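# Push utility cart through self-closing door into taped area

## Task

Move the utility cart through the self-closing door and leave it parked in the yellow-taped zone so that each of its four wheels sits fully inside the tape line, not touching it. All three tubes in its top tray must remain upright. The robot must not topple or finish tilted, and the cart must stay parked without the robot holding it there.

## Robot and tools

Robot: TidyBot++, one mobile base (0.54 m long, 0.50 m wide, 0.38 m tall) on four powered casters, carrying a single seven-joint arm with a two-finger gripper. The shoulder sits 0.12 m ahead of the base centre, 0.68 m up. The arm begins folded with the hand aimed down; folded, the hand reaches up to 0.08 m beyond the base front and the elbow up to 1.15 m high. Segments: upper arm 0.42 m, forearm 0.31 m, hand 0.31 m. Cameras: base_camera (fixed on the base, looking forward and down) and wrist_camera (fisheye, looks along the hand).

Frames: the base frame has its origin on the floor beneath the base centre, x ahead, y to the left, z up. hand_pose (the point between the finger pads) is reported in it; the hand's own z runs out along the fingers and its y is the closing direction. Odometry is the base frame as it was when the scene began; heading grows to the left, range -3.142 to 3.142. base_tilt is in degrees, positive when leaning forward or right. Odometry counts wheel rotation, so slip looks like travel, and it drifts a few cm and degrees over many moves.

execute_actions(actions, cameras): actions is a list holding one action or nothing (empty = just report state and pictures). One action may contain:
- base: exactly one relative offset from where the base last measured itself. translate_m = straight drive in metres, forward positive, -2 to 2. strafe_m = sideways metres, left positive, -2 to 2. rotate_rad = turn in place, radians, counter-clockwise seen from above positive, -6.3 to 6.3.
- joints: absolute target angles by name. joint_1_rad (any angle; positive turns the arm clockwise from above, opposite to rotate_rad), joint_2_rad shoulder -2.249 to 2.249, joint_3_rad any angle, joint_4_rad elbow -2.579 to 2.579, joint_5_rad any angle, joint_6_rad wrist -2.099 to 2.099, joint_7_rad any angle, all in radians; gripper_pos 0 (open, about 85 mm gap) to 1 (closed, squeezing roughly 100 N per finger). Unbounded joints go the short way; send steps under half a turn for bigger rotations. With joint_1_rad 0, joint_3_rad 3.14, joint_5_rad 0 the arm stays in the base's x-z plane; segment tilts from vertical are j2, j2-j4 and j2-j4-j6, and the hand point lies ahead/above the shoulder by the sums of length*sin and length*cos.
- speeds: lower top speeds for this action only: translate_m and strafe_m 0.05-0.5 m/s, rotate_rad 0.1-1.57 rad/s (the maxima are the defaults). Very long single base moves can be refused, so split them.
Base and joint motions start at once and may finish at different moments. A joint left out may still be chasing an older target. Unknown keys or out-of-range numbers make the whole call rejected with no motion. cameras picks which images return (base_camera, wrist_camera, all; omitted = all; [] = none); the pictures line lists their order.

wait(seconds 0-10): nothing new commanded; returns state and images. zoom_image(camera, region [x0,y0,x1,y1] in pixels, top-left origin, at most 504x504): a sharper crop of that camera's latest full image. read_manual(section="licences") only returns licence text. finished_scene(scene): ends the current scene, given its number; irreversible; the result tells whether the task succeeded. Replying with no tool call ends everything.

Reading results: base_status and joint_status report how the last accepted action ended. done = reached (for the base, wheels turned the commanded amount, even if slipping or blocked). off_target = stopped short and may still push. contact_stop or time_out = target dropped, holding where it stopped; a base blocked keeps shoving until timeout and may still say done while far short. "joint command not followed" with a cause means a self-collision check withheld arm targets; those may be retried on later actions. on_its_own describes motion you did not command. motor_effort gives percent of maximum per motor, peak in brackets, noisy. ARM HIT means the arm struck the base or itself. A torque fault freezes the arm for 10 s and skips the rest of the call (base keeps going). MOTOR HOT warns of heating; OVER-TEMPERATURE FAULT means the arm is sagging from heat; resend targets afterwards. If a result reports a stop, later motion calls in the same reply are skipped.

Practical notes: joint friction leaves errors of a cm or two; correct by sending last command + (wanted - read). Held loads make the arm sag; never command a loaded joint to its read angle. A hand pointing down reaches at most about 0.94 m high near the base. The gripper can close on a cart handle; closed fingertips extend 20 mm past the hand point.

Avoid: driving while the arm is snagged on something about 0.8 m or higher (tipping), hard sideways pulls on a raised hand (lifts wheels), ramming the door or cart, jolting the cart so tubes fall, and leaving the robot holding the cart in place at the end. Release and back off before ending the scene, then check with the cameras that all four wheels are inside the tape.

Each tool is called after "Request:" as name([rows], argument=value, ...), one row to a line, values as JSON.

## Session

Request:
execute_actions(actions=[])

Scene clock: 0.00 s.
base_odometry: x=+0.000 y=+0.000 heading=+0.000 (m, m, rad; odometry frame)
base_tilt: forward=+0.8 right=+0.6 (deg)
base_status: not commanded
joint_positions: joint_1_rad=+0.034 joint_2_rad=-0.378 joint_3_rad=+3.153 joint_4_rad=-2.531 joint_5_rad=-0.031 joint_6_rad=-0.851 joint_7_rad=+1.513 gripper_pos=+0.000
joint_status: not commanded
motor_effort: joint_1_rad=+1 joint_2_rad=+0 joint_3_rad=+0 joint_4_rad=+15 joint_5_rad=-1 joint_6_rad=+1 joint_7_rad=+1 (%)
hand_pose: x=+0.2692 y=+0.0024 z=+0.5917 quat_wxyz=(-0.015, +0.996, -0.060, +0.068) (m; base frame)
pictures: base_camera, wrist_camera
Images, in order (width x height): base_camera 644x364, wrist_camera 644x476.

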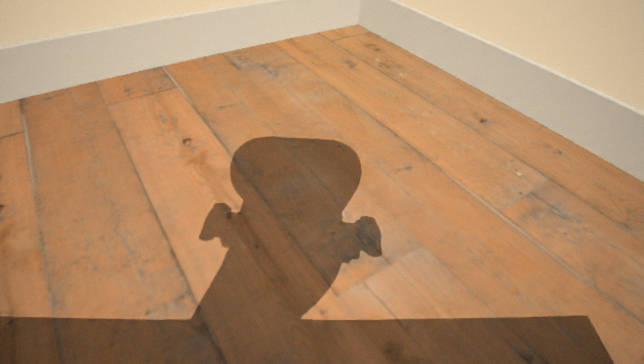

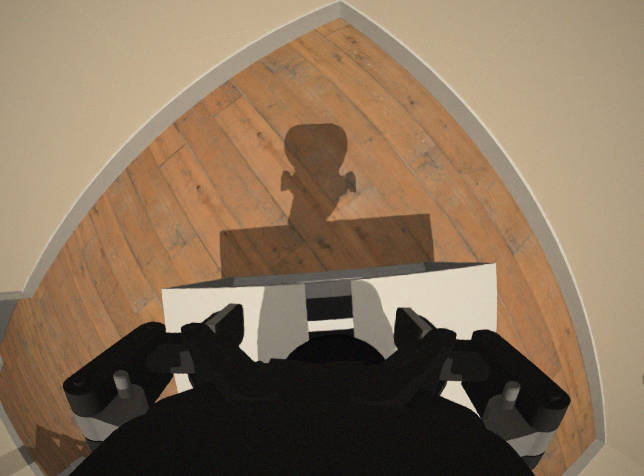

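Request:
execute_actions([
  {"base":{"rotate_rad":2.4}},
], cameras=[])

Request:
execute_actions([
  {"joints":{"joint_6_rad":0.25,"joint_7_rad":1.57,"joint_1_rad":0}},
])

Scene clock: 9.93 s.
base_odometry: x=+0.000 y=+0.000 heading=+2.399 (m, m, rad; odometry frame)
base_tilt: forward=+0.8 right=+0.6 (deg)
base_status: done
joint_positions: joint_1_rad=+0.034 joint_2_rad=-0.378 joint_3_rad=+3.153 joint_4_rad=-2.531 joint_5_rad=-0.031 joint_6_rad=-0.851 joint_7_rad=+1.513 gripper_pos=+0.000
joint_status: not commanded
motor_effort: joint_1_rad=+1(2) joint_2_rad=+0(1) joint_3_rad=+0(1) joint_4_rad=+14(14) joint_5_rad=-1(2) joint_6_rad=+0(1) joint_7_rad=+0(1) (%)
hand_pose: x=+0.2692 y=+0.0024 z=+0.5917 quat_wxyz=(-0.015, +0.996, -0.060, +0.068) (m; base frame)
pictures: none
No camera images: the call's "cameras" was empty. Leave "cameras" out to get every camera's image.

Scene clock: 11.33 s.
base_odometry: x=+0.000 y=+0.000 heading=+2.399 (m, m, rad; odometry frame)
base_tilt: forward=+0.8 right=+0.6 (deg)
base_status: not commanded
joint_positions: joint_1_rad=+0.020 joint_2_rad=-0.378 joint_3_rad=+3.153 joint_4_rad=-2.531 joint_5_rad=-0.031 joint_6_rad=+0.252 joint_7_rad=+1.535 gripper_pos=+0.000
joint_status: all done
motor_effort: joint_1_rad=+1(1) joint_2_rad=-5(5) joint_3_rad=+0(0) joint_4_rad=+18(18) joint_5_rad=-1(1) joint_6_rad=+8(7) joint_7_rad=+1(1) (%)
hand_pose: x=+0.5206 y=-0.0137 z=+0.7988 quat_wxyz=(-0.009, +0.813, -0.042, +0.581) (m; base frame)
pictures: base_camera, wrist_camera
camera_calibration (this result's frames):
wrist_camera: T_world_to_cam=[[-0.0140726, -0.998021, -0.0612897, 0.0442176], [-0.364636, 0.062197, -0.92907, 0.978225], [0.931044, 0.00927405, -0.36479, -0.0585666], [0, 0, 0, 1]] pos_world=[0.411847, -0.0161693, 0.890185]
Images, in order (width x height): base_camera 644x364, wrist_camera 644x476.

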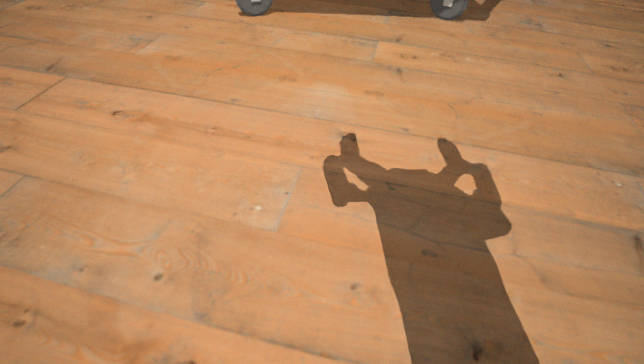

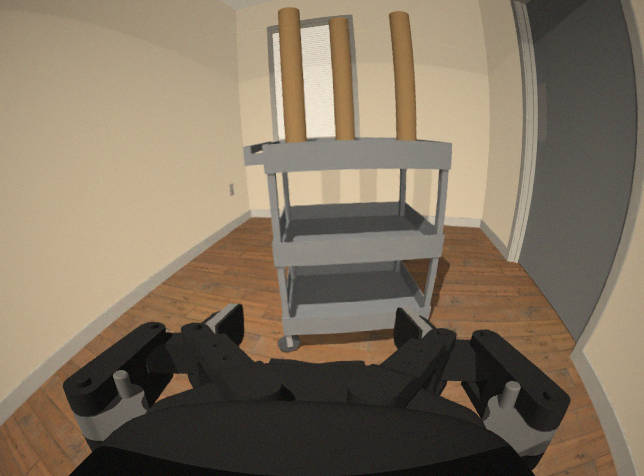

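Request:
execute_actions([
  {"joints":{"joint_1_rad":0.8}},
], cameras=["wrist_camera"])

Scene clock: 17.20 s.
base_odometry: x=+0.000 y=+0.000 heading=+2.399 (m, m, rad; odometry frame)
base_tilt: forward=+0.8 right=+0.6 (deg)
base_status: not commanded
joint_positions: joint_1_rad=+0.782 joint_2_rad=-0.378 joint_3_rad=+3.153 joint_4_rad=-2.531 joint_5_rad=-0.031 joint_6_rad=+0.252 joint_7_rad=+1.535 gripper_pos=+0.000
joint_status: all done
motor_effort: joint_1_rad=+0(0) joint_2_rad=-5(4) joint_3_rad=+0(0) joint_4_rad=+18(18) joint_5_rad=-1(1) joint_6_rad=+7(6) joint_7_rad=+1(1) (%)
hand_pose: x=+0.4000 y=-0.2873 z=+0.7988 quat_wxyz=(+0.208, +0.739, -0.342, +0.542) (m; base frame)
pictures: wrist_camera
camera_calibration (this result's frames):
wrist_camera: T_world_to_cam=[[-0.69939, -0.712107, -0.0612897, 0.12577], [-0.220774, 0.296795, -0.92907, 0.961105], [0.679788, -0.636251, -0.36479, -0.0286671], [0, 0, 0, 1]] pos_world=[0.319637, -0.213928, 0.890185]
Images, in order (width x height): wrist_camera 644x476.

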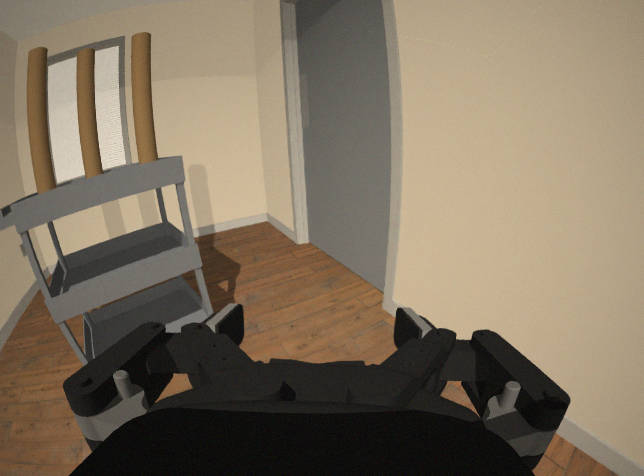

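Request:
execute_actions([
  {"base":{"rotate_rad":-1.57},"joints":{"joint_1_rad":-0.02,"joint_6_rad":-0.5}},
], cameras=[])

Request:
execute_actions([
  {"base":{"translate_m":-0.88}},
], cameras=[])

Request:
execute_actions([
  {"base":{"strafe_m":1.5}},
])

Scene clock: 48.10 s.
base_odometry: x=+0.000 y=+0.000 heading=+0.830 (m, m, rad; odometry frame)
base_tilt: forward=+0.8 right=+0.6 (deg)
base_status: done
joint_positions: joint_1_rad=+0.000 joint_2_rad=-0.378 joint_3_rad=+3.153 joint_4_rad=-2.531 joint_5_rad=-0.031 joint_6_rad=-0.480 joint_7_rad=+1.535 gripper_pos=+0.000
joint_status: all done
motor_effort: joint_1_rad=+1(1) joint_2_rad=-2(4) joint_3_rad=+0(1) joint_4_rad=+15(18) joint_5_rad=-1(1) joint_6_rad=+3(7) joint_7_rad=+1(1) (%)
hand_pose: x=+0.3781 y=+0.0033 z=+0.6281 quat_wxyz=(-0.015, +0.967, -0.034, +0.251) (m; base frame)
pictures: none
No camera images: the call's "cameras" was empty. Leave "cameras" out to get every camera's image.

Scene clock: 51.20 s.
base_odometry: x=-0.595 y=-0.649 heading=+0.829 (m, m, rad; odometry frame)
base_tilt: forward=+0.8 right=+0.6 (deg)
base_status: done
joint_positions: joint_1_rad=+0.000 joint_2_rad=-0.378 joint_3_rad=+3.153 joint_4_rad=-2.531 joint_5_rad=-0.031 joint_6_rad=-0.481 joint_7_rad=+1.535 gripper_pos=+0.000
joint_status: not commanded
motor_effort: joint_1_rad=+1(2) joint_2_rad=-2(6) joint_3_rad=+0(0) joint_4_rad=+15(17) joint_5_rad=-1(1) joint_6_rad=+3(4) joint_7_rad=+1(1) (%)
hand_pose: x=+0.3777 y=+0.0034 z=+0.6279 quat_wxyz=(-0.015, +0.967, -0.034, +0.251) (m; base frame)
pictures: none
No camera images: the call's "cameras" was empty. Leave "cameras" out to get every camera's image.

Scene clock: 58.60 s.
base_odometry: x=-1.700 y=+0.363 heading=+0.827 (m, m, rad; odometry frame)
base_tilt: forward=+0.8 right=+0.6 (deg)
base_status: strafe_m time_out (by the wheels' count: +1.498 of +1.500)
joint_positions: joint_1_rad=-0.001 joint_2_rad=-0.378 joint_3_rad=+3.153 joint_4_rad=-2.531 joint_5_rad=-0.031 joint_6_rad=-0.482 joint_7_rad=+1.535 gripper_pos=+0.000
joint_status: not commanded
motor_effort: joint_1_rad=+1(0) joint_2_rad=-2(6) joint_3_rad=+0(1) joint_4_rad=+16(17) joint_5_rad=-1(1) joint_6_rad=+3(3) joint_7_rad=+1(1) (%)
hand_pose: x=+0.3776 y=+0.0035 z=+0.6279 quat_wxyz=(-0.016, +0.967, -0.034, +0.250) (m; base frame)
pictures: base_camera, wrist_camera
camera_calibration (this result's frames):
wrist_camera: T_world_to_cam=[[-0.0230487, -0.996886, -0.0754071, 0.0611649], [-0.89407, 0.054304, -0.444623, 0.66199], [0.447334, 0.0571713, -0.892538, 0.525947], [0, 0, 0, 1]] pos_world=[0.358001, -0.00504326, 0.768376]
Images, in order (width x height): base_camera 644x364, wrist_camera 644x476.

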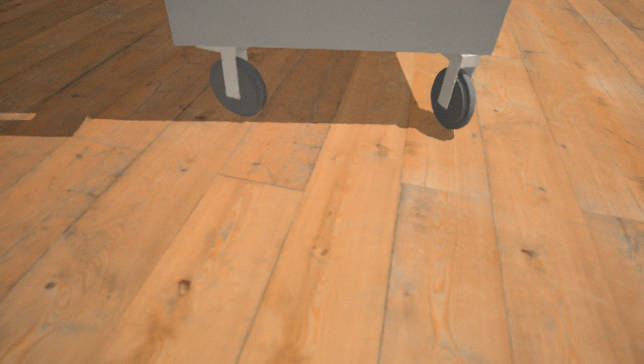

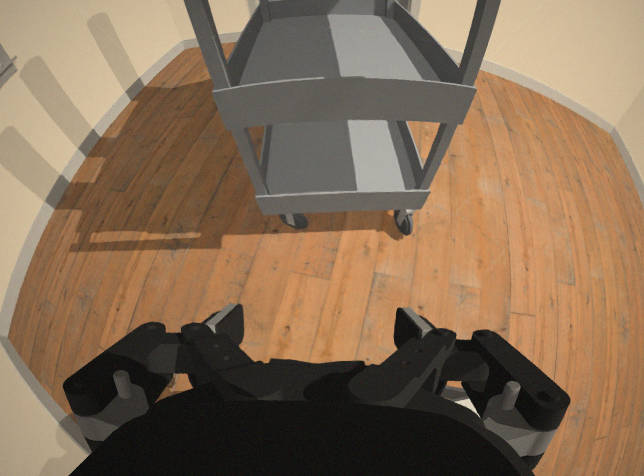

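Request:
execute_actions([
  {"base":{"translate_m":0.05},"joints":{"joint_2_rad":-0.8,"joint_4_rad":-2.3,"joint_6_rad":-0.5}},
])

Scene clock: 65.10 s.
base_odometry: x=-1.666 y=+0.400 heading=+0.828 (m, m, rad; odometry frame)
base_tilt: forward=+0.8 right=+0.6 (deg)
base_status: done
joint_positions: joint_1_rad=-0.001 joint_2_rad=-0.787 joint_3_rad=+3.153 joint_4_rad=-2.324 joint_5_rad=-0.031 joint_6_rad=-0.482 joint_7_rad=+1.535 gripper_pos=+0.000
joint_status: all done
motor_effort: joint_1_rad=+1(1) joint_2_rad=+5(6) joint_3_rad=+0(0) joint_4_rad=+20(20) joint_5_rad=-1(1) joint_6_rad=+8(7) joint_7_rad=+1(1) (%)
hand_pose: x=+0.4158 y=+0.0023 z=+0.8550 quat_wxyz=(-0.024, +0.846, -0.028, +0.532) (m; base frame)
pictures: base_camera, wrist_camera
camera_calibration (this result's frames):
wrist_camera: T_world_to_cam=[[0.0231422, -0.997008, -0.0737497, 0.0573481], [-0.472581, 0.0540974, -0.879625, 0.993867], [0.880983, 0.0552092, -0.469916, 0.169927], [0, 0, 0, 1]] pos_world=[0.318653, -0.00597059, 0.958311]
Images, in order (width x height): base_camera 644x364, wrist_camera 644x476.

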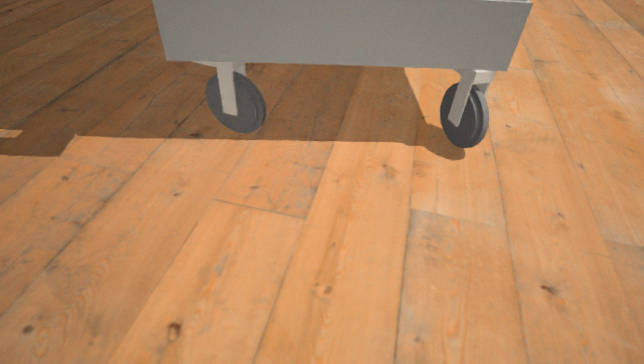

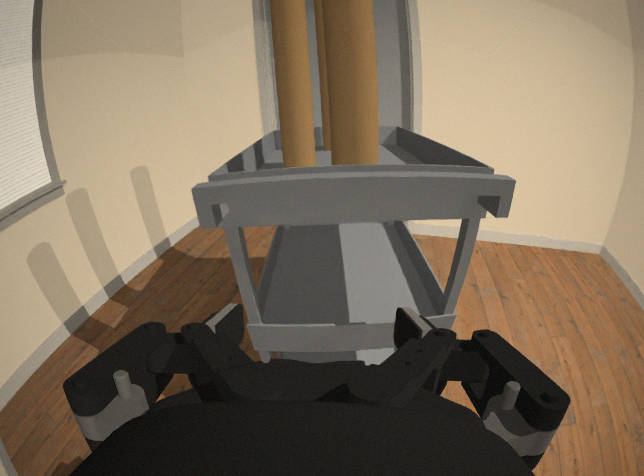

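Request:
execute_actions([
  {"base":{"strafe_m":-0.05},"joints":{"joint_7_rad":0.0,"joint_2_rad":-0.43,"joint_4_rad":-2.4,"joint_6_rad":0.17,"joint_5_rad":0.03}},
], cameras=["wrist_camera"])

Scene clock: 90.40 s.
base_odometry: x=-1.629 y=+0.366 heading=+0.828 (m, m, rad; odometry frame)
base_tilt: forward=+0.8 right=+0.6 (deg)
base_status: done
joint_positions: joint_1_rad=-0.001 joint_2_rad=-0.443 joint_3_rad=+3.153 joint_4_rad=-2.374 joint_5_rad=+0.001 joint_6_rad=+0.151 joint_7_rad=+0.021 gripper_pos=+0.000
joint_status: all done
motor_effort: joint_1_rad=+0(0) joint_2_rad=-4(6) joint_3_rad=+0(2) joint_4_rad=+20(21) joint_5_rad=-1(2) joint_6_rad=+7(8) joint_7_rad=+1(1) (%)
hand_pose: x=+0.5376 y=-0.0031 z=+0.8867 quat_wxyz=(-0.440, +0.552, -0.547, +0.451) (m; base frame)
pictures: wrist_camera
camera_calibration (this result's frames):
wrist_camera: T_world_to_cam=[[-0.166642, -0.032745, -0.985474, 0.964917], [-0.043794, 0.998708, -0.0257792, 0.0949439], [0.985044, 0.038862, -0.167861, -0.24593], [0, 0, 0, 1]] pos_world=[0.407205, -0.0536678, 0.912066]
Images, in order (width x height): wrist_camera 644x476.

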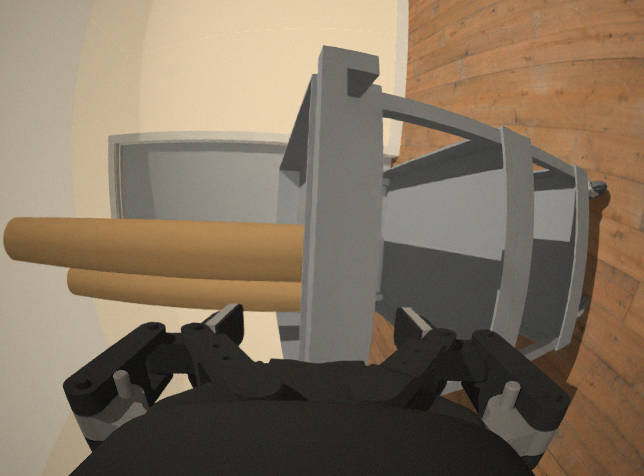

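Request:
execute_actions([
  {"joints":{"joint_2_rad":-0.25,"joint_4_rad":-2.46,"joint_6_rad":0.52}},
], cameras=[])

Request:
execute_actions([
  {"joints":{"joint_2_rad":-0.065,"joint_4_rad":-2.5,"joint_6_rad":0.84}},
])

Scene clock: 95.67 s.
base_odometry: x=-1.629 y=+0.366 heading=+0.828 (m, m, rad; odometry frame)
base_tilt: forward=+0.8 right=+0.6 (deg)
base_status: not commanded
joint_positions: joint_1_rad=-0.001 joint_2_rad=-0.261 joint_3_rad=+3.153 joint_4_rad=-2.434 joint_5_rad=+0.001 joint_6_rad=+0.501 joint_7_rad=+0.021 gripper_pos=+0.000
joint_status: all done
motor_effort: joint_1_rad=+1(0) joint_2_rad=-8(10) joint_3_rad=+0(0) joint_4_rad=+18(19) joint_5_rad=-1(1) joint_6_rad=+7(8) joint_7_rad=+1(1) (%)
hand_pose: x=+0.5792 y=-0.0033 z=+0.8787 quat_wxyz=(-0.467, +0.528, -0.522, +0.480) (m; base frame)
pictures: none
No camera images: the call's "cameras" was empty. Leave "cameras" out to get every camera's image.

Scene clock: 96.83 s.
base_odometry: x=-1.629 y=+0.366 heading=+0.828 (m, m, rad; odometry frame)
base_tilt: forward=+0.8 right=+0.6 (deg)
base_status: not commanded
joint_positions: joint_1_rad=-0.001 joint_2_rad=-0.076 joint_3_rad=+3.153 joint_4_rad=-2.474 joint_5_rad=+0.001 joint_6_rad=+0.820 joint_7_rad=+0.021 gripper_pos=+0.000
joint_status: all done
motor_effort: joint_1_rad=+1(0) joint_2_rad=-12(14) joint_3_rad=-1(0) joint_4_rad=+16(17) joint_5_rad=-1(1) joint_6_rad=+7(7) joint_7_rad=+1(1) (%)
hand_pose: x=+0.6113 y=-0.0033 z=+0.8682 quat_wxyz=(-0.491, +0.505, -0.498, +0.506) (m; base frame)
pictures: base_camera, wrist_camera
camera_calibration (this result's frames):
wrist_camera: T_world_to_cam=[[0.0348769, -0.0379674, -0.99867, 0.847159], [-0.0361613, 0.998576, -0.0392267, 0.104838], [0.998737, 0.0374813, 0.0334542, -0.504804], [0, 0, 0, 1]] pos_world=[0.478412, -0.0536035, 0.867032]
Images, in order (width x height): base_camera 644x364, wrist_camera 644x476.

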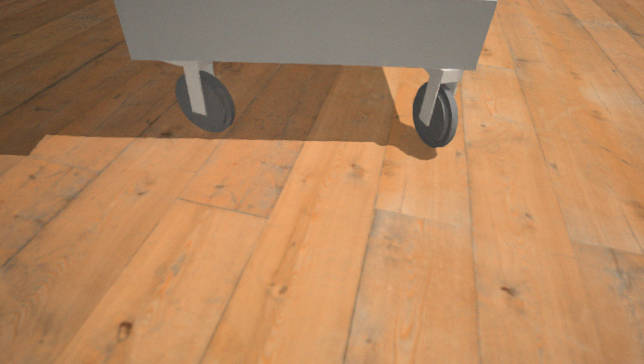

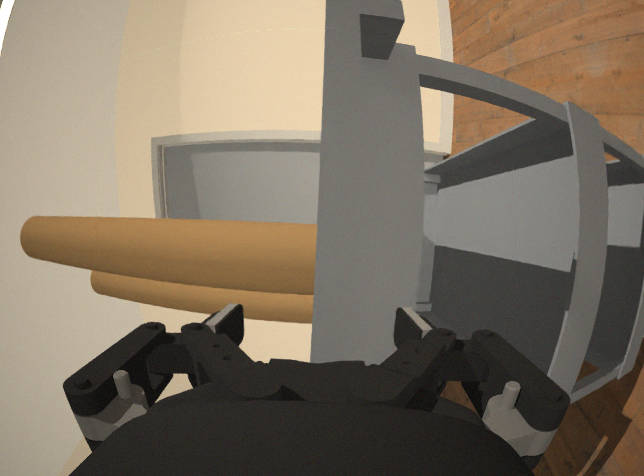

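Request:
execute_actions([
  {"base":{"translate_m":0.04},"speeds":{"translate_m":0.05},"joints":{"joint_2_rad":0.025,"joint_6_rad":0.93}},
], cameras=["wrist_camera"])

Request:
execute_actions([
  {"joints":{"gripper_pos":1}},
])

Scene clock: 106.40 s.
base_odometry: x=-1.602 y=+0.396 heading=+0.828 (m, m, rad; odometry frame)
base_tilt: forward=+0.8 right=+0.6 (deg)
base_status: done
joint_positions: joint_1_rad=-0.001 joint_2_rad=+0.015 joint_3_rad=+3.153 joint_4_rad=-2.476 joint_5_rad=+0.001 joint_6_rad=+0.908 joint_7_rad=+0.021 gripper_pos=+0.000
joint_status: all done
motor_effort: joint_1_rad=+1(1) joint_2_rad=-15(17) joint_3_rad=+0(0) joint_4_rad=+15(16) joint_5_rad=-1(1) joint_6_rad=+9(9) joint_7_rad=+1(1) (%)
hand_pose: x=+0.6271 y=-0.0031 z=+0.8490 quat_wxyz=(-0.489, +0.506, -0.499, +0.505) (m; base frame)
pictures: wrist_camera
camera_calibration (this result's frames):
wrist_camera: T_world_to_cam=[[0.030112, -0.0390605, -0.998783, 0.830583], [-0.0366676, 0.99852, -0.0401557, 0.105639], [0.998874, 0.0378321, 0.0286352, -0.515938], [0, 0, 0, 1]] pos_world=[0.49422, -0.0535211, 0.848588]
Images, in order (width x height): wrist_camera 644x476.

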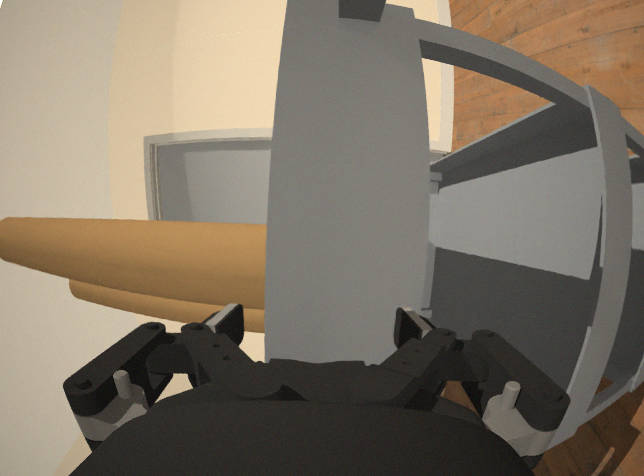

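Scene clock: 107.50 s.
base_odometry: x=-1.602 y=+0.395 heading=+0.828 (m, m, rad; odometry frame)
base_tilt: forward=+0.8 right=+0.6 (deg)
base_status: not commanded
joint_positions: joint_1_rad=-0.002 joint_2_rad=+0.009 joint_3_rad=+3.153 joint_4_rad=-2.477 joint_5_rad=+0.002 joint_6_rad=+0.933 joint_7_rad=+0.019 gripper_pos=+0.740
joint_status: gripper_pos off_target (ended at +0.740, target +1.000)
motor_effort: joint_1_rad=+1(1) joint_2_rad=-11(16) joint_3_rad=+0(1) joint_4_rad=+11(19) joint_5_rad=+0(0) joint_6_rad=+5(10) joint_7_rad=+3(4) (%)
hand_pose: x=+0.6258 y=-0.0028 z=+0.8591 quat_wxyz=(-0.498, +0.498, -0.492, +0.511) (m; base frame)
pictures: base_camera, wrist_camera
camera_calibration (this result's frames):
wrist_camera: T_world_to_cam=[[0.059438, -0.0366664, -0.997558, 0.821334], [-0.0362303, 0.998588, -0.0388629, 0.104307], [0.997574, 0.0384517, 0.0580256, -0.539391], [0, 0, 0, 1]] pos_world=[0.493044, -0.0533043, 0.85468]
Images, in order (width x height): base_camera 644x364, wrist_camera 644x476.

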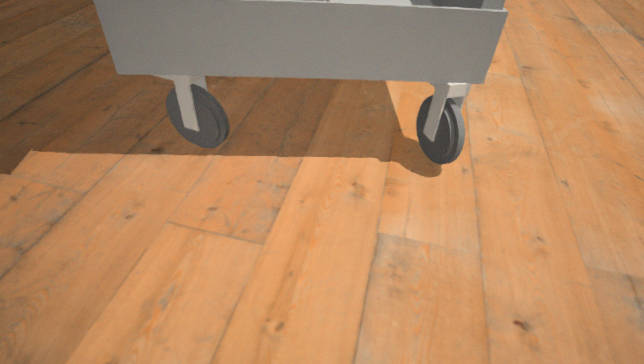

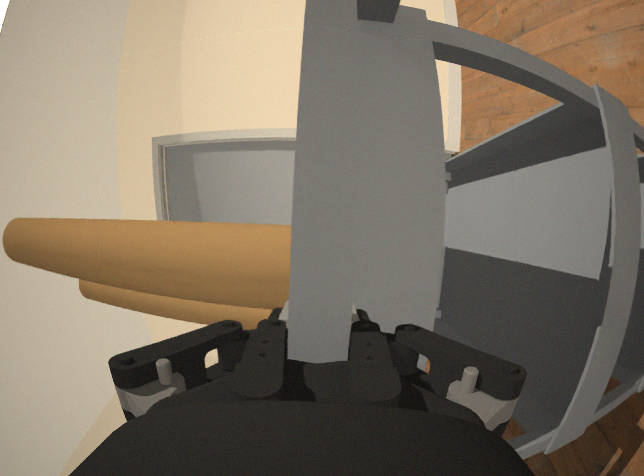

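Request:
execute_actions([
  {"base":{"translate_m":0.7},"speeds":{"translate_m":0.15}},
])

Scene clock: 120.03 s.
base_odometry: x=-1.128 y=+0.911 heading=+0.827 (m, m, rad; odometry frame)
base_tilt: forward=+0.8 right=+0.6 (deg)
base_status: done
joint_positions: joint_1_rad=-0.003 joint_2_rad=-0.001 joint_3_rad=+3.153 joint_4_rad=-2.489 joint_5_rad=+0.002 joint_6_rad=+0.937 joint_7_rad=+0.012 gripper_pos=+0.740
joint_status: not commanded
motor_effort: joint_1_rad=-2(3) joint_2_rad=-12(14) joint_3_rad=-3(4) joint_4_rad=+10(20) joint_5_rad=+4(4) joint_6_rad=+4(5) joint_7_rad=+5(4) (%)
hand_pose: x=+0.6213 y=-0.0022 z=+0.8591 quat_wxyz=(-0.500, +0.497, -0.493, +0.510) (m; base frame)
pictures: base_camera, wrist_camera
camera_calibration (this result's frames):
wrist_camera: T_world_to_cam=[[0.0608482, -0.0303351, -0.997686, 0.820802], [-0.0374742, 0.998764, -0.0326534, 0.0989653], [0.997443, 0.0393744, 0.0596362, -0.536176], [0, 0, 0, 1]] pos_world=[0.488569, -0.0528322, 0.85411]
Images, in order (width x height): base_camera 644x364, wrist_camera 644x476.

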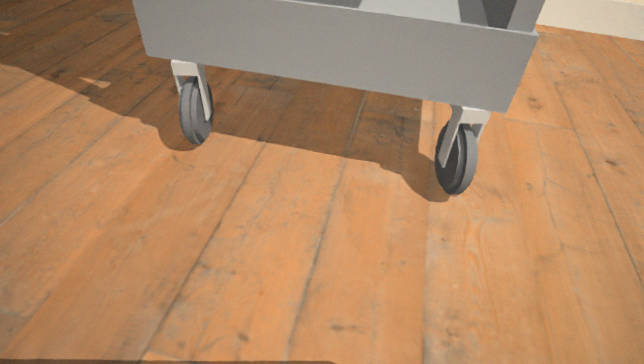

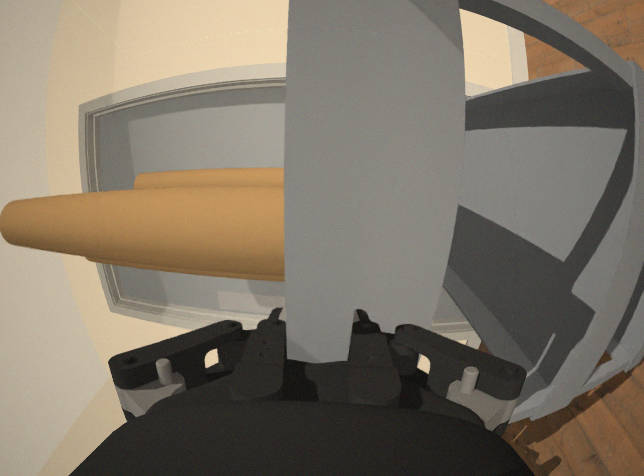

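Request:
execute_actions([
  {"joints":{"gripper_pos":0.2}},
], cameras=[])

Request:
execute_actions([
  {"base":{"strafe_m":0.16},"speeds":{"strafe_m":0.2}},
], cameras=[])

Request:
execute_actions([
  {"base":{"rotate_rad":-0.26},"speeds":{"rotate_rad":0.3}},
], cameras=[])

Request:
execute_actions([
  {"base":{"translate_m":0.025},"speeds":{"translate_m":0.05}},
])

Scene clock: 139.93 s.
base_odometry: x=-1.128 y=+0.911 heading=+0.827 (m, m, rad; odometry frame)
base_tilt: forward=+0.8 right=+0.6 (deg)
base_status: not commanded
joint_positions: joint_1_rad=-0.008 joint_2_rad=+0.010 joint_3_rad=+3.153 joint_4_rad=-2.492 joint_5_rad=+0.002 joint_6_rad=+0.937 joint_7_rad=+0.012 gripper_pos=+0.200
joint_status: all done
motor_effort: joint_1_rad=+1(2) joint_2_rad=-15(16) joint_3_rad=+0(4) joint_4_rad=+14(15) joint_5_rad=-1(4) joint_6_rad=+8(8) joint_7_rad=+1(4) (%)
hand_pose: x=+0.6223 y=+0.0005 z=+0.8520 quat_wxyz=(-0.498, +0.502, -0.496, +0.505) (m; base frame)
pictures: none
No camera images: the call's "cameras" was empty. Leave "cameras" out to get every camera's image.

Scene clock: 141.50 s.
base_odometry: x=-1.246 y=+1.019 heading=+0.827 (m, m, rad; odometry frame)
base_tilt: forward=+0.8 right=+0.6 (deg)
base_status: done
joint_positions: joint_1_rad=-0.009 joint_2_rad=+0.010 joint_3_rad=+3.153 joint_4_rad=-2.492 joint_5_rad=+0.004 joint_6_rad=+0.937 joint_7_rad=+0.012 gripper_pos=+0.200
joint_status: not commanded
motor_effort: joint_1_rad=+0(1) joint_2_rad=-15(15) joint_3_rad=-1(2) joint_4_rad=+14(14) joint_5_rad=-1(1) joint_6_rad=+8(8) joint_7_rad=+1(1) (%)
hand_pose: x=+0.6223 y=+0.0015 z=+0.8520 quat_wxyz=(-0.498, +0.503, -0.494, +0.505) (m; base frame)
pictures: none
No camera images: the call's "cameras" was empty. Leave "cameras" out to get every camera's image.

Scene clock: 142.87 s.
base_odometry: x=-1.246 y=+1.020 heading=+0.567 (m, m, rad; odometry frame)
base_tilt: forward=+0.8 right=+0.6 (deg)
base_status: done
joint_positions: joint_1_rad=-0.010 joint_2_rad=+0.010 joint_3_rad=+3.153 joint_4_rad=-2.492 joint_5_rad=+0.005 joint_6_rad=+0.937 joint_7_rad=+0.012 gripper_pos=+0.200
joint_status: not commanded
motor_effort: joint_1_rad=+0(0) joint_2_rad=-14(17) joint_3_rad=+0(2) joint_4_rad=+14(15) joint_5_rad=-1(0) joint_6_rad=+8(8) joint_7_rad=+1(1) (%)
hand_pose: x=+0.6223 y=+0.0021 z=+0.8520 quat_wxyz=(-0.498, +0.503, -0.494, +0.504) (m; base frame)
pictures: none
No camera images: the call's "cameras" was empty. Leave "cameras" out to get every camera's image.

Scene clock: 143.83 s.
base_odometry: x=-1.224 y=+1.033 heading=+0.566 (m, m, rad; odometry frame)
base_tilt: forward=+0.8 right=+0.6 (deg)
base_status: done
joint_positions: joint_1_rad=-0.010 joint_2_rad=+0.012 joint_3_rad=+3.153 joint_4_rad=-2.492 joint_5_rad=+0.005 joint_6_rad=+0.937 joint_7_rad=+0.012 gripper_pos=+0.200
joint_status: not commanded
motor_effort: joint_1_rad=+1(2) joint_2_rad=-14(17) joint_3_rad=+0(1) joint_4_rad=+14(15) joint_5_rad=-1(2) joint_6_rad=+8(8) joint_7_rad=+1(1) (%)
hand_pose: x=+0.6226 y=+0.0021 z=+0.8511 quat_wxyz=(-0.498, +0.504, -0.494, +0.504) (m; base frame)
pictures: base_camera, wrist_camera
camera_calibration (this result's frames):
wrist_camera: T_world_to_cam=[[0.0453621, -0.0318064, -0.998464, 0.823236], [-0.047551, 0.998291, -0.0339612, 0.1018], [0.997838, 0.0490185, 0.0437722, -0.523924], [0, 0, 0, 1]] pos_world=[0.490289, -0.0497599, 0.848362]
Images, in order (width x height): base_camera 644x364, wrist_camera 644x476.

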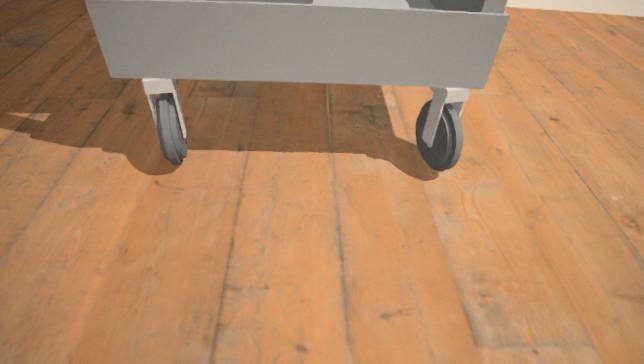

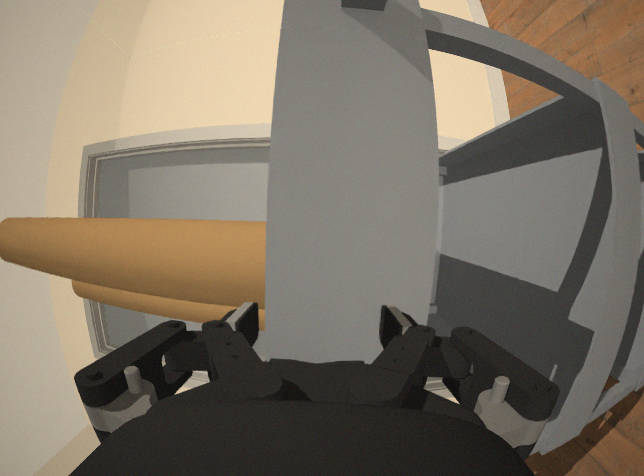

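Request:
execute_actions([
  {"joints":{"gripper_pos":1}},
], cameras=[])

Request:
execute_actions([
  {"base":{"strafe_m":-0.1},"speeds":{"strafe_m":0.06}},
], cameras=[])

Request:
execute_actions([
  {"base":{"translate_m":0.3},"speeds":{"translate_m":0.07}},
])

Scene clock: 156.67 s.
base_odometry: x=-1.224 y=+1.033 heading=+0.566 (m, m, rad; odometry frame)
base_tilt: forward=+0.8 right=+0.6 (deg)
base_status: not commanded
joint_positions: joint_1_rad=-0.010 joint_2_rad=+0.004 joint_3_rad=+3.153 joint_4_rad=-2.488 joint_5_rad=+0.005 joint_6_rad=+0.944 joint_7_rad=-0.006 gripper_pos=+0.732
joint_status: gripper_pos off_target (ended at +0.732, target +1.000)
motor_effort: joint_1_rad=+1(3) joint_2_rad=-13(15) joint_3_rad=+0(1) joint_4_rad=+14(15) joint_5_rad=+2(2) joint_6_rad=+7(10) joint_7_rad=+5(8) (%)
hand_pose: x=+0.6222 y=+0.0022 z=+0.8595 quat_wxyz=(-0.507, +0.494, -0.494, +0.504) (m; base frame)
pictures: none
No camera images: the call's "cameras" was empty. Leave "cameras" out to get every camera's image.

Scene clock: 158.80 s.
base_odometry: x=-1.171 y=+0.949 heading=+0.567 (m, m, rad; odometry frame)
base_tilt: forward=+0.8 right=+0.6 (deg)
base_status: done
joint_positions: joint_1_rad=-0.040 joint_2_rad=+0.005 joint_3_rad=+3.135 joint_4_rad=-2.487 joint_5_rad=+0.017 joint_6_rad=+0.944 joint_7_rad=-0.018 gripper_pos=+0.734
joint_status: not commanded
motor_effort: joint_1_rad=+5(9) joint_2_rad=-12(13) joint_3_rad=+3(8) joint_4_rad=+10(14) joint_5_rad=-1(2) joint_6_rad=+5(7) joint_7_rad=+7(8) (%)
hand_pose: x=+0.6215 y=+0.0292 z=+0.8593 quat_wxyz=(-0.523, +0.507, -0.481, +0.488) (m; base frame)
pictures: none
No camera images: the call's "cameras" was empty. Leave "cameras" out to get every camera's image.

Scene clock: 163.67 s.
base_odometry: x=-0.918 y=+1.109 heading=+0.567 (m, m, rad; odometry frame)
base_tilt: forward=+0.8 right=+0.6 (deg)
base_status: done
joint_positions: joint_1_rad=-0.051 joint_2_rad=-0.076 joint_3_rad=+3.118 joint_4_rad=-2.567 joint_5_rad=+0.019 joint_6_rad=+0.944 joint_7_rad=-0.018 gripper_pos=+0.734
joint_status: not commanded
motor_effort: joint_1_rad=+7(11) joint_2_rad=+7(12) joint_3_rad=+7(11) joint_4_rad=+26(32) joint_5_rad=-3(4) joint_6_rad=+3(16) joint_7_rad=+5(9) (%)
hand_pose: x=+0.5865 y=+0.0412 z=+0.8586 quat_wxyz=(-0.529, +0.514, -0.473, +0.482) (m; base frame)
pictures: base_camera, wrist_camera
camera_calibration (this result's frames):
wrist_camera: T_world_to_cam=[[0.0663059, -0.0057651, -0.997783, 0.819673], [-0.133532, 0.990937, -0.0145992, 0.0954777], [0.988824, 0.134204, 0.0649352, -0.506624], [0, 0, 0, 1]] pos_world=[0.459362, -0.0218958, 0.852147]
Images, in order (width x height): base_camera 644x364, wrist_camera 644x476.

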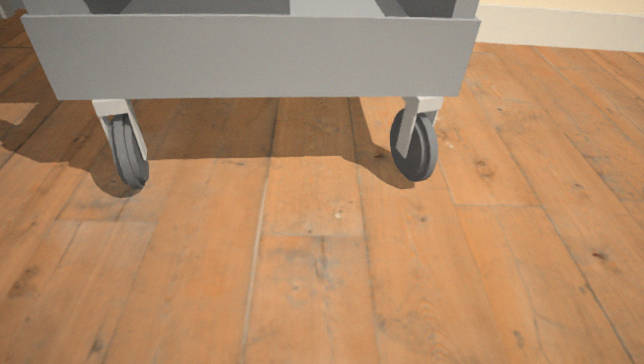

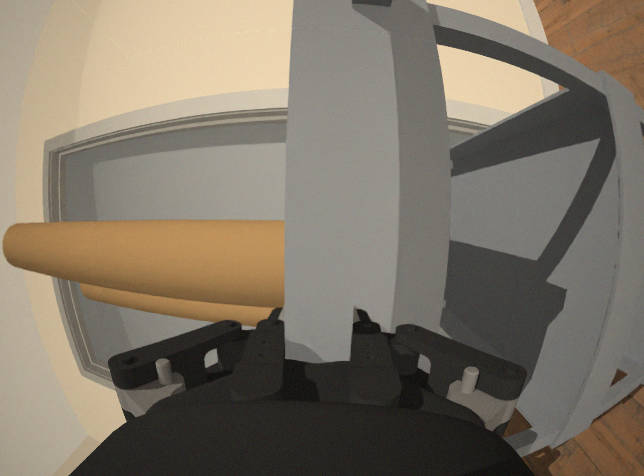

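Request:
execute_actions([
  {"base":{"translate_m":-0.65},"speeds":{"translate_m":0.12}},
], cameras=[])

Request:
execute_actions([
  {"base":{"strafe_m":-0.2},"speeds":{"strafe_m":0.07},"joints":{"joint_2_rad":0.11,"joint_4_rad":-2.33,"joint_6_rad":0.88}},
], cameras=[])

Request:
execute_actions([
  {"base":{"translate_m":0.3},"speeds":{"translate_m":0.1},"joints":{"joint_2_rad":0.22,"joint_4_rad":-2.17,"joint_6_rad":0.82}},
])

Scene clock: 177.70 s.
base_odometry: x=-1.466 y=+0.759 heading=+0.568 (m, m, rad; odometry frame)
base_tilt: forward=+0.8 right=+0.6 (deg)
base_status: done
joint_positions: joint_1_rad=-0.034 joint_2_rad=+0.015 joint_3_rad=+3.136 joint_4_rad=-2.477 joint_5_rad=+0.019 joint_6_rad=+0.945 joint_7_rad=-0.018 gripper_pos=+0.734
joint_status: not commanded
motor_effort: joint_1_rad=+0(7) joint_2_rad=-13(17) joint_3_rad=-1(7) joint_4_rad=+12(25) joint_5_rad=+0(2) joint_6_rad=+6(9) joint_7_rad=-1(8) (%)
hand_pose: x=+0.6259 y=+0.0264 z=+0.8592 quat_wxyz=(-0.521, +0.506, -0.482, +0.490) (m; base frame)
pictures: none
No camera images: the call's "cameras" was empty. Leave "cameras" out to get every camera's image.

Scene clock: 181.07 s.
base_odometry: x=-1.359 y=+0.591 heading=+0.568 (m, m, rad; odometry frame)
base_tilt: forward=+0.8 right=+0.6 (deg)
base_status: done
joint_positions: joint_1_rad=-0.044 joint_2_rad=+0.104 joint_3_rad=+3.130 joint_4_rad=-2.355 joint_5_rad=+0.034 joint_6_rad=+0.900 joint_7_rad=-0.018 gripper_pos=+0.736
joint_status: all done
motor_effort: joint_1_rad=+5(10) joint_2_rad=-17(21) joint_3_rad=+4(8) joint_4_rad=+15(20) joint_5_rad=-4(6) joint_6_rad=+7(8) joint_7_rad=+3(7) (%)
hand_pose: x=+0.6706 y=+0.0401 z=+0.8597 quat_wxyz=(-0.523, +0.518, -0.476, +0.482) (m; base frame)
pictures: none
No camera images: the call's "cameras" was empty. Leave "cameras" out to get every camera's image.

Scene clock: 184.60 s.
base_odometry: x=-1.105 y=+0.752 heading=+0.568 (m, m, rad; odometry frame)
base_tilt: forward=+0.8 right=+0.6 (deg)
base_status: done
joint_positions: joint_1_rad=-0.014 joint_2_rad=+0.226 joint_3_rad=+3.153 joint_4_rad=-2.180 joint_5_rad=+0.030 joint_6_rad=+0.840 joint_7_rad=-0.018 gripper_pos=+0.736
joint_status: all done
motor_effort: joint_1_rad=-4(6) joint_2_rad=-24(27) joint_3_rad=-5(6) joint_4_rad=+16(25) joint_5_rad=+3(4) joint_6_rad=+7(8) joint_7_rad=+2(4) (%)
hand_pose: x=+0.7356 y=+0.0103 z=+0.8603 quat_wxyz=(-0.506, +0.506, -0.492, +0.496) (m; base frame)
pictures: base_camera, wrist_camera
camera_calibration (this result's frames):
wrist_camera: T_world_to_cam=[[0.0470437, -0.0194648, -0.998703, 0.8264], [-0.0691742, 0.997346, -0.0226968, 0.105554], [0.996495, 0.0701522, 0.0455724, -0.638312], [0, 0, 0, 1]] pos_world=[0.604499, -0.0444094, 0.856813]
Images, in order (width x height): base_camera 644x364, wrist_camera 644x476.

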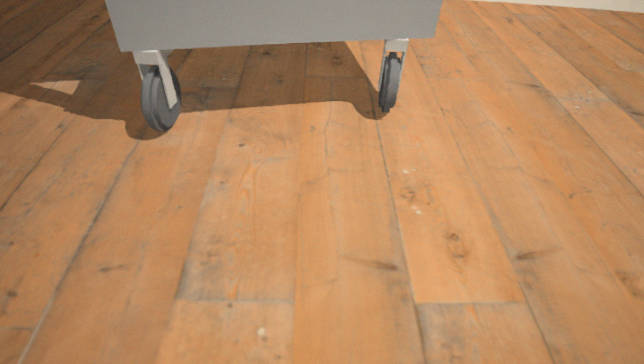

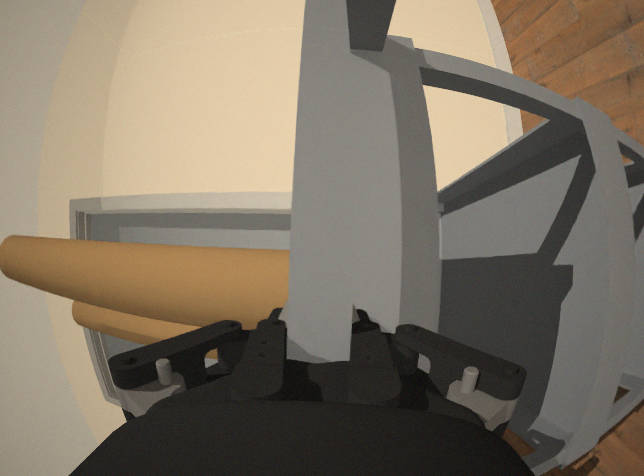

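Request:
execute_actions([
  {"base":{"strafe_m":0.3},"speeds":{"strafe_m":0.08}},
], cameras=["base_camera"])

Request:
execute_actions([
  {"joints":{"gripper_pos":0.2}},
], cameras=[])

Request:
execute_actions([
  {"base":{"translate_m":-0.15}},
], cameras=[])

Request:
execute_actions([
  {"joints":{"joint_1_rad":0,"joint_3_rad":3.14,"joint_5_rad":0,"joint_2_rad":-0.3,"joint_6_rad":-0.8}},
], cameras=[])

Request:
execute_actions([
  {"joints":{"joint_4_rad":-1.33,"joint_6_rad":-2.09,"gripper_pos":0.4}},
])

Scene clock: 215.43 s.
base_odometry: x=-1.266 y=+1.005 heading=+0.568 (m, m, rad; odometry frame)
base_tilt: forward=+0.8 right=+0.6 (deg)
base_status: done
joint_positions: joint_1_rad=+0.012 joint_2_rad=+0.226 joint_3_rad=+3.178 joint_4_rad=-2.180 joint_5_rad=-0.006 joint_6_rad=+0.839 joint_7_rad=-0.018 gripper_pos=+0.740
joint_status: not commanded
motor_effort: joint_1_rad=-7(10) joint_2_rad=-26(27) joint_3_rad=-7(10) joint_4_rad=+16(18) joint_5_rad=+8(9) joint_6_rad=+9(9) joint_7_rad=+4(5) (%)
hand_pose: x=+0.7353 y=-0.0279 z=+0.8601 quat_wxyz=(-0.492, +0.482, -0.515, +0.511) (m; base frame)
pictures: base_camera
Images, in order (width x height): base_camera 644x364.

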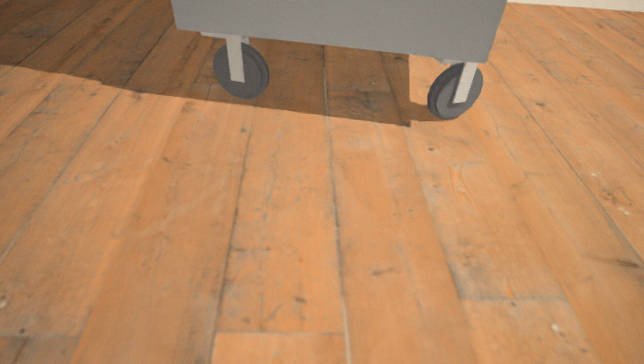

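Scene clock: 216.43 s.
base_odometry: x=-1.266 y=+1.005 heading=+0.568 (m, m, rad; odometry frame)
base_tilt: forward=+0.8 right=+0.6 (deg)
base_status: not commanded
joint_positions: joint_1_rad=-0.014 joint_2_rad=+0.225 joint_3_rad=+3.161 joint_4_rad=-2.180 joint_5_rad=+0.004 joint_6_rad=+0.839 joint_7_rad=-0.018 gripper_pos=+0.200
joint_status: all done
motor_effort: joint_1_rad=+1(7) joint_2_rad=-24(27) joint_3_rad=+0(7) joint_4_rad=+15(16) joint_5_rad=-1(8) joint_6_rad=+9(8) joint_7_rad=+1(5) (%)
hand_pose: x=+0.7357 y=-0.0002 z=+0.8607 quat_wxyz=(-0.504, +0.495, -0.502, +0.499) (m; base frame)
pictures: none
No camera images: the call's "cameras" was empty. Leave "cameras" out to get every camera's image.

Scene clock: 217.87 s.
base_odometry: x=-1.393 y=+0.924 heading=+0.568 (m, m, rad; odometry frame)
base_tilt: forward=+0.8 right=+0.6 (deg)
base_status: done
joint_positions: joint_1_rad=-0.014 joint_2_rad=+0.222 joint_3_rad=+3.161 joint_4_rad=-2.180 joint_5_rad=+0.004 joint_6_rad=+0.839 joint_7_rad=-0.018 gripper_pos=+0.200
joint_status: not commanded
motor_effort: joint_1_rad=+1(3) joint_2_rad=-23(26) joint_3_rad=-1(0) joint_4_rad=+16(17) joint_5_rad=-1(1) joint_6_rad=+8(8) joint_7_rad=+1(1) (%)
hand_pose: x=+0.7352 y=-0.0002 z=+0.8622 quat_wxyz=(-0.504, +0.495, -0.501, +0.500) (m; base frame)
pictures: none
No camera images: the call's "cameras" was empty. Leave "cameras" out to get every camera's image.

Scene clock: 219.87 s.
base_odometry: x=-1.393 y=+0.924 heading=+0.568 (m, m, rad; odometry frame)
base_tilt: forward=+0.8 right=+0.6 (deg)
base_status: not commanded
joint_positions: joint_1_rad=-0.014 joint_2_rad=-0.289 joint_3_rad=+3.161 joint_4_rad=-2.180 joint_5_rad=+0.004 joint_6_rad=-0.789 joint_7_rad=-0.018 gripper_pos=+0.200
joint_status: all done
motor_effort: joint_1_rad=+1(1) joint_2_rad=-6(24) joint_3_rad=+0(0) joint_4_rad=+17(18) joint_5_rad=-1(1) joint_6_rad=+2(8) joint_7_rad=+1(1) (%)
hand_pose: x=+0.4365 y=-0.0013 z=+0.7075 quat_wxyz=(-0.164, +0.681, -0.696, +0.160) (m; base frame)
pictures: none
No camera images: the call's "cameras" was empty. Leave "cameras" out to get every camera's image.

Scene clock: 222.00 s.
base_odometry: x=-1.393 y=+0.924 heading=+0.568 (m, m, rad; odometry frame)
base_tilt: forward=+0.8 right=+0.6 (deg)
base_status: not commanded
joint_positions: joint_1_rad=-0.014 joint_2_rad=-0.289 joint_3_rad=+3.161 joint_4_rad=-1.353 joint_5_rad=+0.004 joint_6_rad=-2.072 joint_7_rad=-0.018 gripper_pos=+0.400
joint_status: all done
motor_effort: joint_1_rad=+1(1) joint_2_rad=-4(7) joint_3_rad=+0(0) joint_4_rad=+14(17) joint_5_rad=-1(1) joint_6_rad=-1(3) joint_7_rad=+1(1) (%)
hand_pose: x=+0.2760 y=-0.0019 z=+0.9265 quat_wxyz=(-0.003, +0.698, -0.716, +0.001) (m; base frame)
pictures: base_camera, wrist_camera
camera_calibration (this result's frames):
wrist_camera: T_world_to_cam=[[-0.998858, 0.00879739, -0.0469638, 0.320783], [0.00660197, 0.998887, 0.0466993, 0.00225251], [0.0473224, 0.0463359, -0.997804, 1.04617], [0, 0, 0, 1]] pos_world=[0.270895, -0.0535475, 1.05884]
Images, in order (width x height): base_camera 644x364, wrist_camera 644x476.

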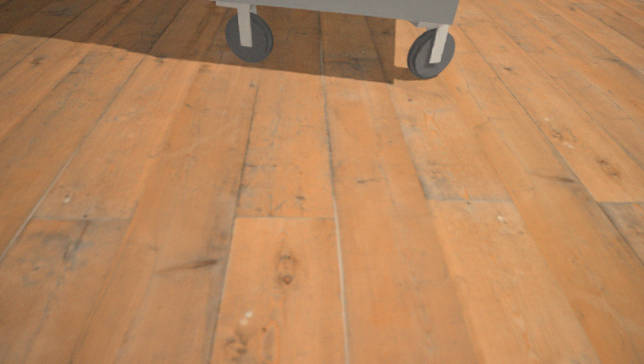

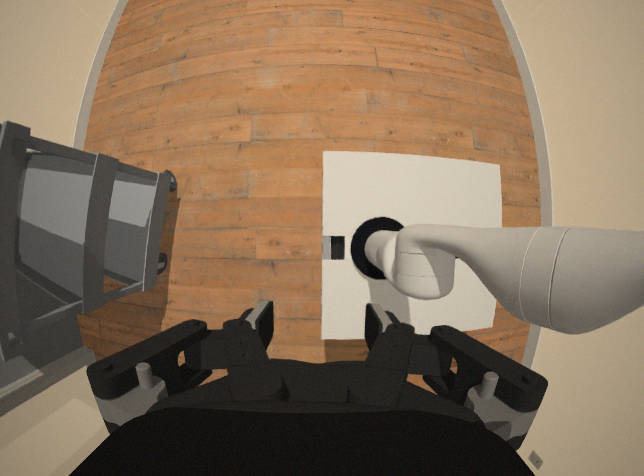

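Request:
execute_actions([
  {"base":{"strafe_m":0.2}},
], cameras=[])

Request:
execute_actions([
  {"base":{"rotate_rad":-0.24}},
], cameras=[])

Request:
execute_actions([
  {"base":{"translate_m":0.58},"speeds":{"translate_m":0.25}},
])

Scene clock: 230.43 s.
base_odometry: x=-1.501 y=+1.093 heading=+0.568 (m, m, rad; odometry frame)
base_tilt: forward=+0.8 right=+0.6 (deg)
base_status: done
joint_positions: joint_1_rad=-0.014 joint_2_rad=-0.289 joint_3_rad=+3.155 joint_4_rad=-1.353 joint_5_rad=+0.004 joint_6_rad=-2.072 joint_7_rad=-0.018 gripper_pos=+0.400
joint_status: not commanded
motor_effort: joint_1_rad=+1(0) joint_2_rad=-3(5) joint_3_rad=+0(2) joint_4_rad=+14(14) joint_5_rad=-1(2) joint_6_rad=-1(1) joint_7_rad=+0(0) (%)
hand_pose: x=+0.2758 y=-0.0004 z=+0.9265 quat_wxyz=(-0.002, +0.700, -0.714, +0.002) (m; base frame)
pictures: none
No camera images: the call's "cameras" was empty. Leave "cameras" out to get every camera's image.

Scene clock: 231.50 s.
base_odometry: x=-1.501 y=+1.093 heading=+0.328 (m, m, rad; odometry frame)
base_tilt: forward=+0.8 right=+0.6 (deg)
base_status: done
joint_positions: joint_1_rad=-0.014 joint_2_rad=-0.289 joint_3_rad=+3.155 joint_4_rad=-1.353 joint_5_rad=+0.004 joint_6_rad=-2.072 joint_7_rad=-0.018 gripper_pos=+0.400
joint_status: not commanded
motor_effort: joint_1_rad=+1(1) joint_2_rad=-3(5) joint_3_rad=+0(1) joint_4_rad=+14(14) joint_5_rad=-1(0) joint_6_rad=-1(0) joint_7_rad=+1(1) (%)
hand_pose: x=+0.2758 y=-0.0004 z=+0.9265 quat_wxyz=(-0.002, +0.700, -0.714, +0.002) (m; base frame)
pictures: none
No camera images: the call's "cameras" was empty. Leave "cameras" out to get every camera's image.

Scene clock: 234.67 s.
base_odometry: x=-0.952 y=+1.280 heading=+0.328 (m, m, rad; odometry frame)
base_tilt: forward=+0.8 right=+0.6 (deg)
base_status: done
joint_positions: joint_1_rad=-0.014 joint_2_rad=-0.294 joint_3_rad=+3.155 joint_4_rad=-1.353 joint_5_rad=+0.004 joint_6_rad=-2.072 joint_7_rad=-0.018 gripper_pos=+0.400
joint_status: not commanded
motor_effort: joint_1_rad=+1(1) joint_2_rad=-4(7) joint_3_rad=+0(1) joint_4_rad=+14(14) joint_5_rad=-1(1) joint_6_rad=-1(2) joint_7_rad=+1(0) (%)
hand_pose: x=+0.2746 y=-0.0004 z=+0.9273 quat_wxyz=(-0.004, +0.700, -0.714, +0.004) (m; base frame)
pictures: base_camera, wrist_camera
camera_calibration (this result's frames):
wrist_camera: T_world_to_cam=[[-0.99864, 0.0021697, -0.0520945, 0.324151], [-0.000167687, 0.998995, 0.0448219, 0.00434012], [0.0521394, 0.0447697, -0.997636, 1.04548], [0, 0, 0, 1]] pos_world=[0.2692, -0.0518447, 1.0597]
Images, in order (width x height): base_camera 644x364, wrist_camera 644x476.

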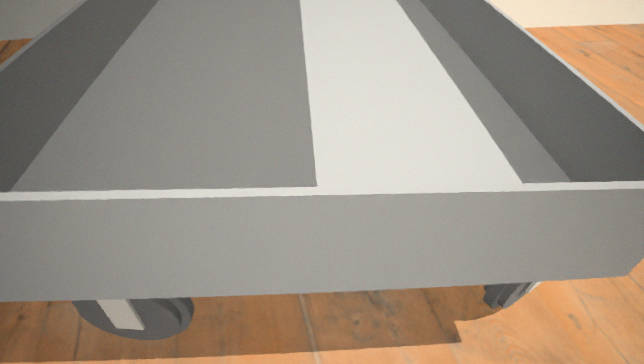

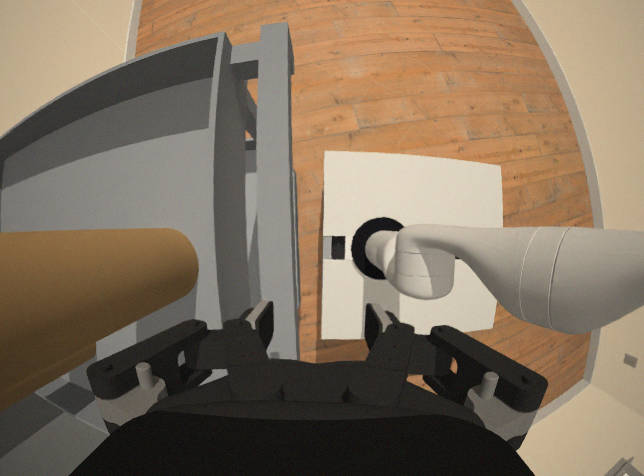

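Request:
execute_actions([
  {"base":{"rotate_rad":0.07},"joints":{"gripper_pos":0.48,"joint_4_rad":-1.47,"joint_6_rad":-1.93,"joint_7_rad":0.03}},
])

Scene clock: 242.23 s.
base_odometry: x=-0.952 y=+1.280 heading=+0.398 (m, m, rad; odometry frame)
base_tilt: forward=+0.8 right=+0.6 (deg)
base_status: done
joint_positions: joint_1_rad=-0.014 joint_2_rad=-0.294 joint_3_rad=+3.153 joint_4_rad=-1.450 joint_5_rad=+0.004 joint_6_rad=-1.949 joint_7_rad=-0.005 gripper_pos=+0.480
joint_status: all done
motor_effort: joint_1_rad=+1(0) joint_2_rad=-3(4) joint_3_rad=+0(1) joint_4_rad=+15(14) joint_5_rad=-1(1) joint_6_rad=+0(0) joint_7_rad=+1(1) (%)
hand_pose: x=+0.2965 y=-0.0001 z=+0.9002 quat_wxyz=(-0.013, +0.706, -0.708, +0.013) (m; base frame)
pictures: base_camera, wrist_camera
camera_calibration (this result's frames):
wrist_camera: T_world_to_cam=[[-0.996829, -0.0125789, -0.0785693, 0.367881], [-0.0160564, 0.998912, 0.0437867, 0.0108617], [0.077933, 0.0449094, -0.995947, 1.00811], [0, 0, 0, 1]] pos_world=[0.288324, -0.051496, 1.03245]
Images, in order (width x height): base_camera 644x364, wrist_camera 644x476.

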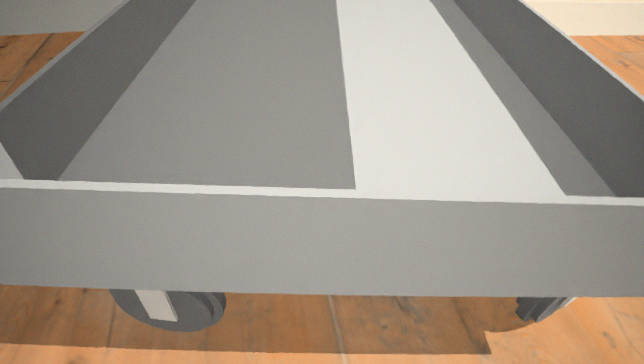

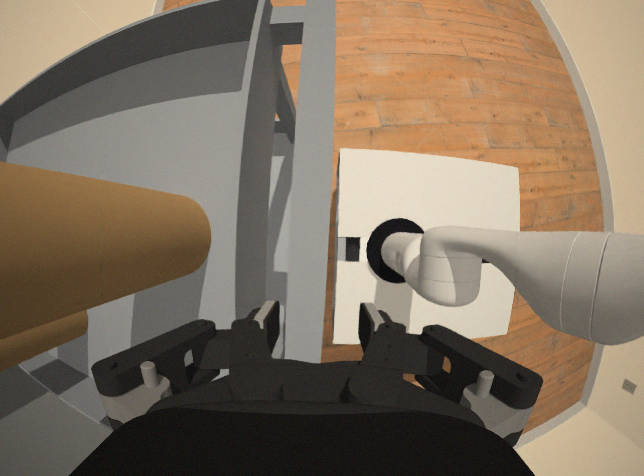

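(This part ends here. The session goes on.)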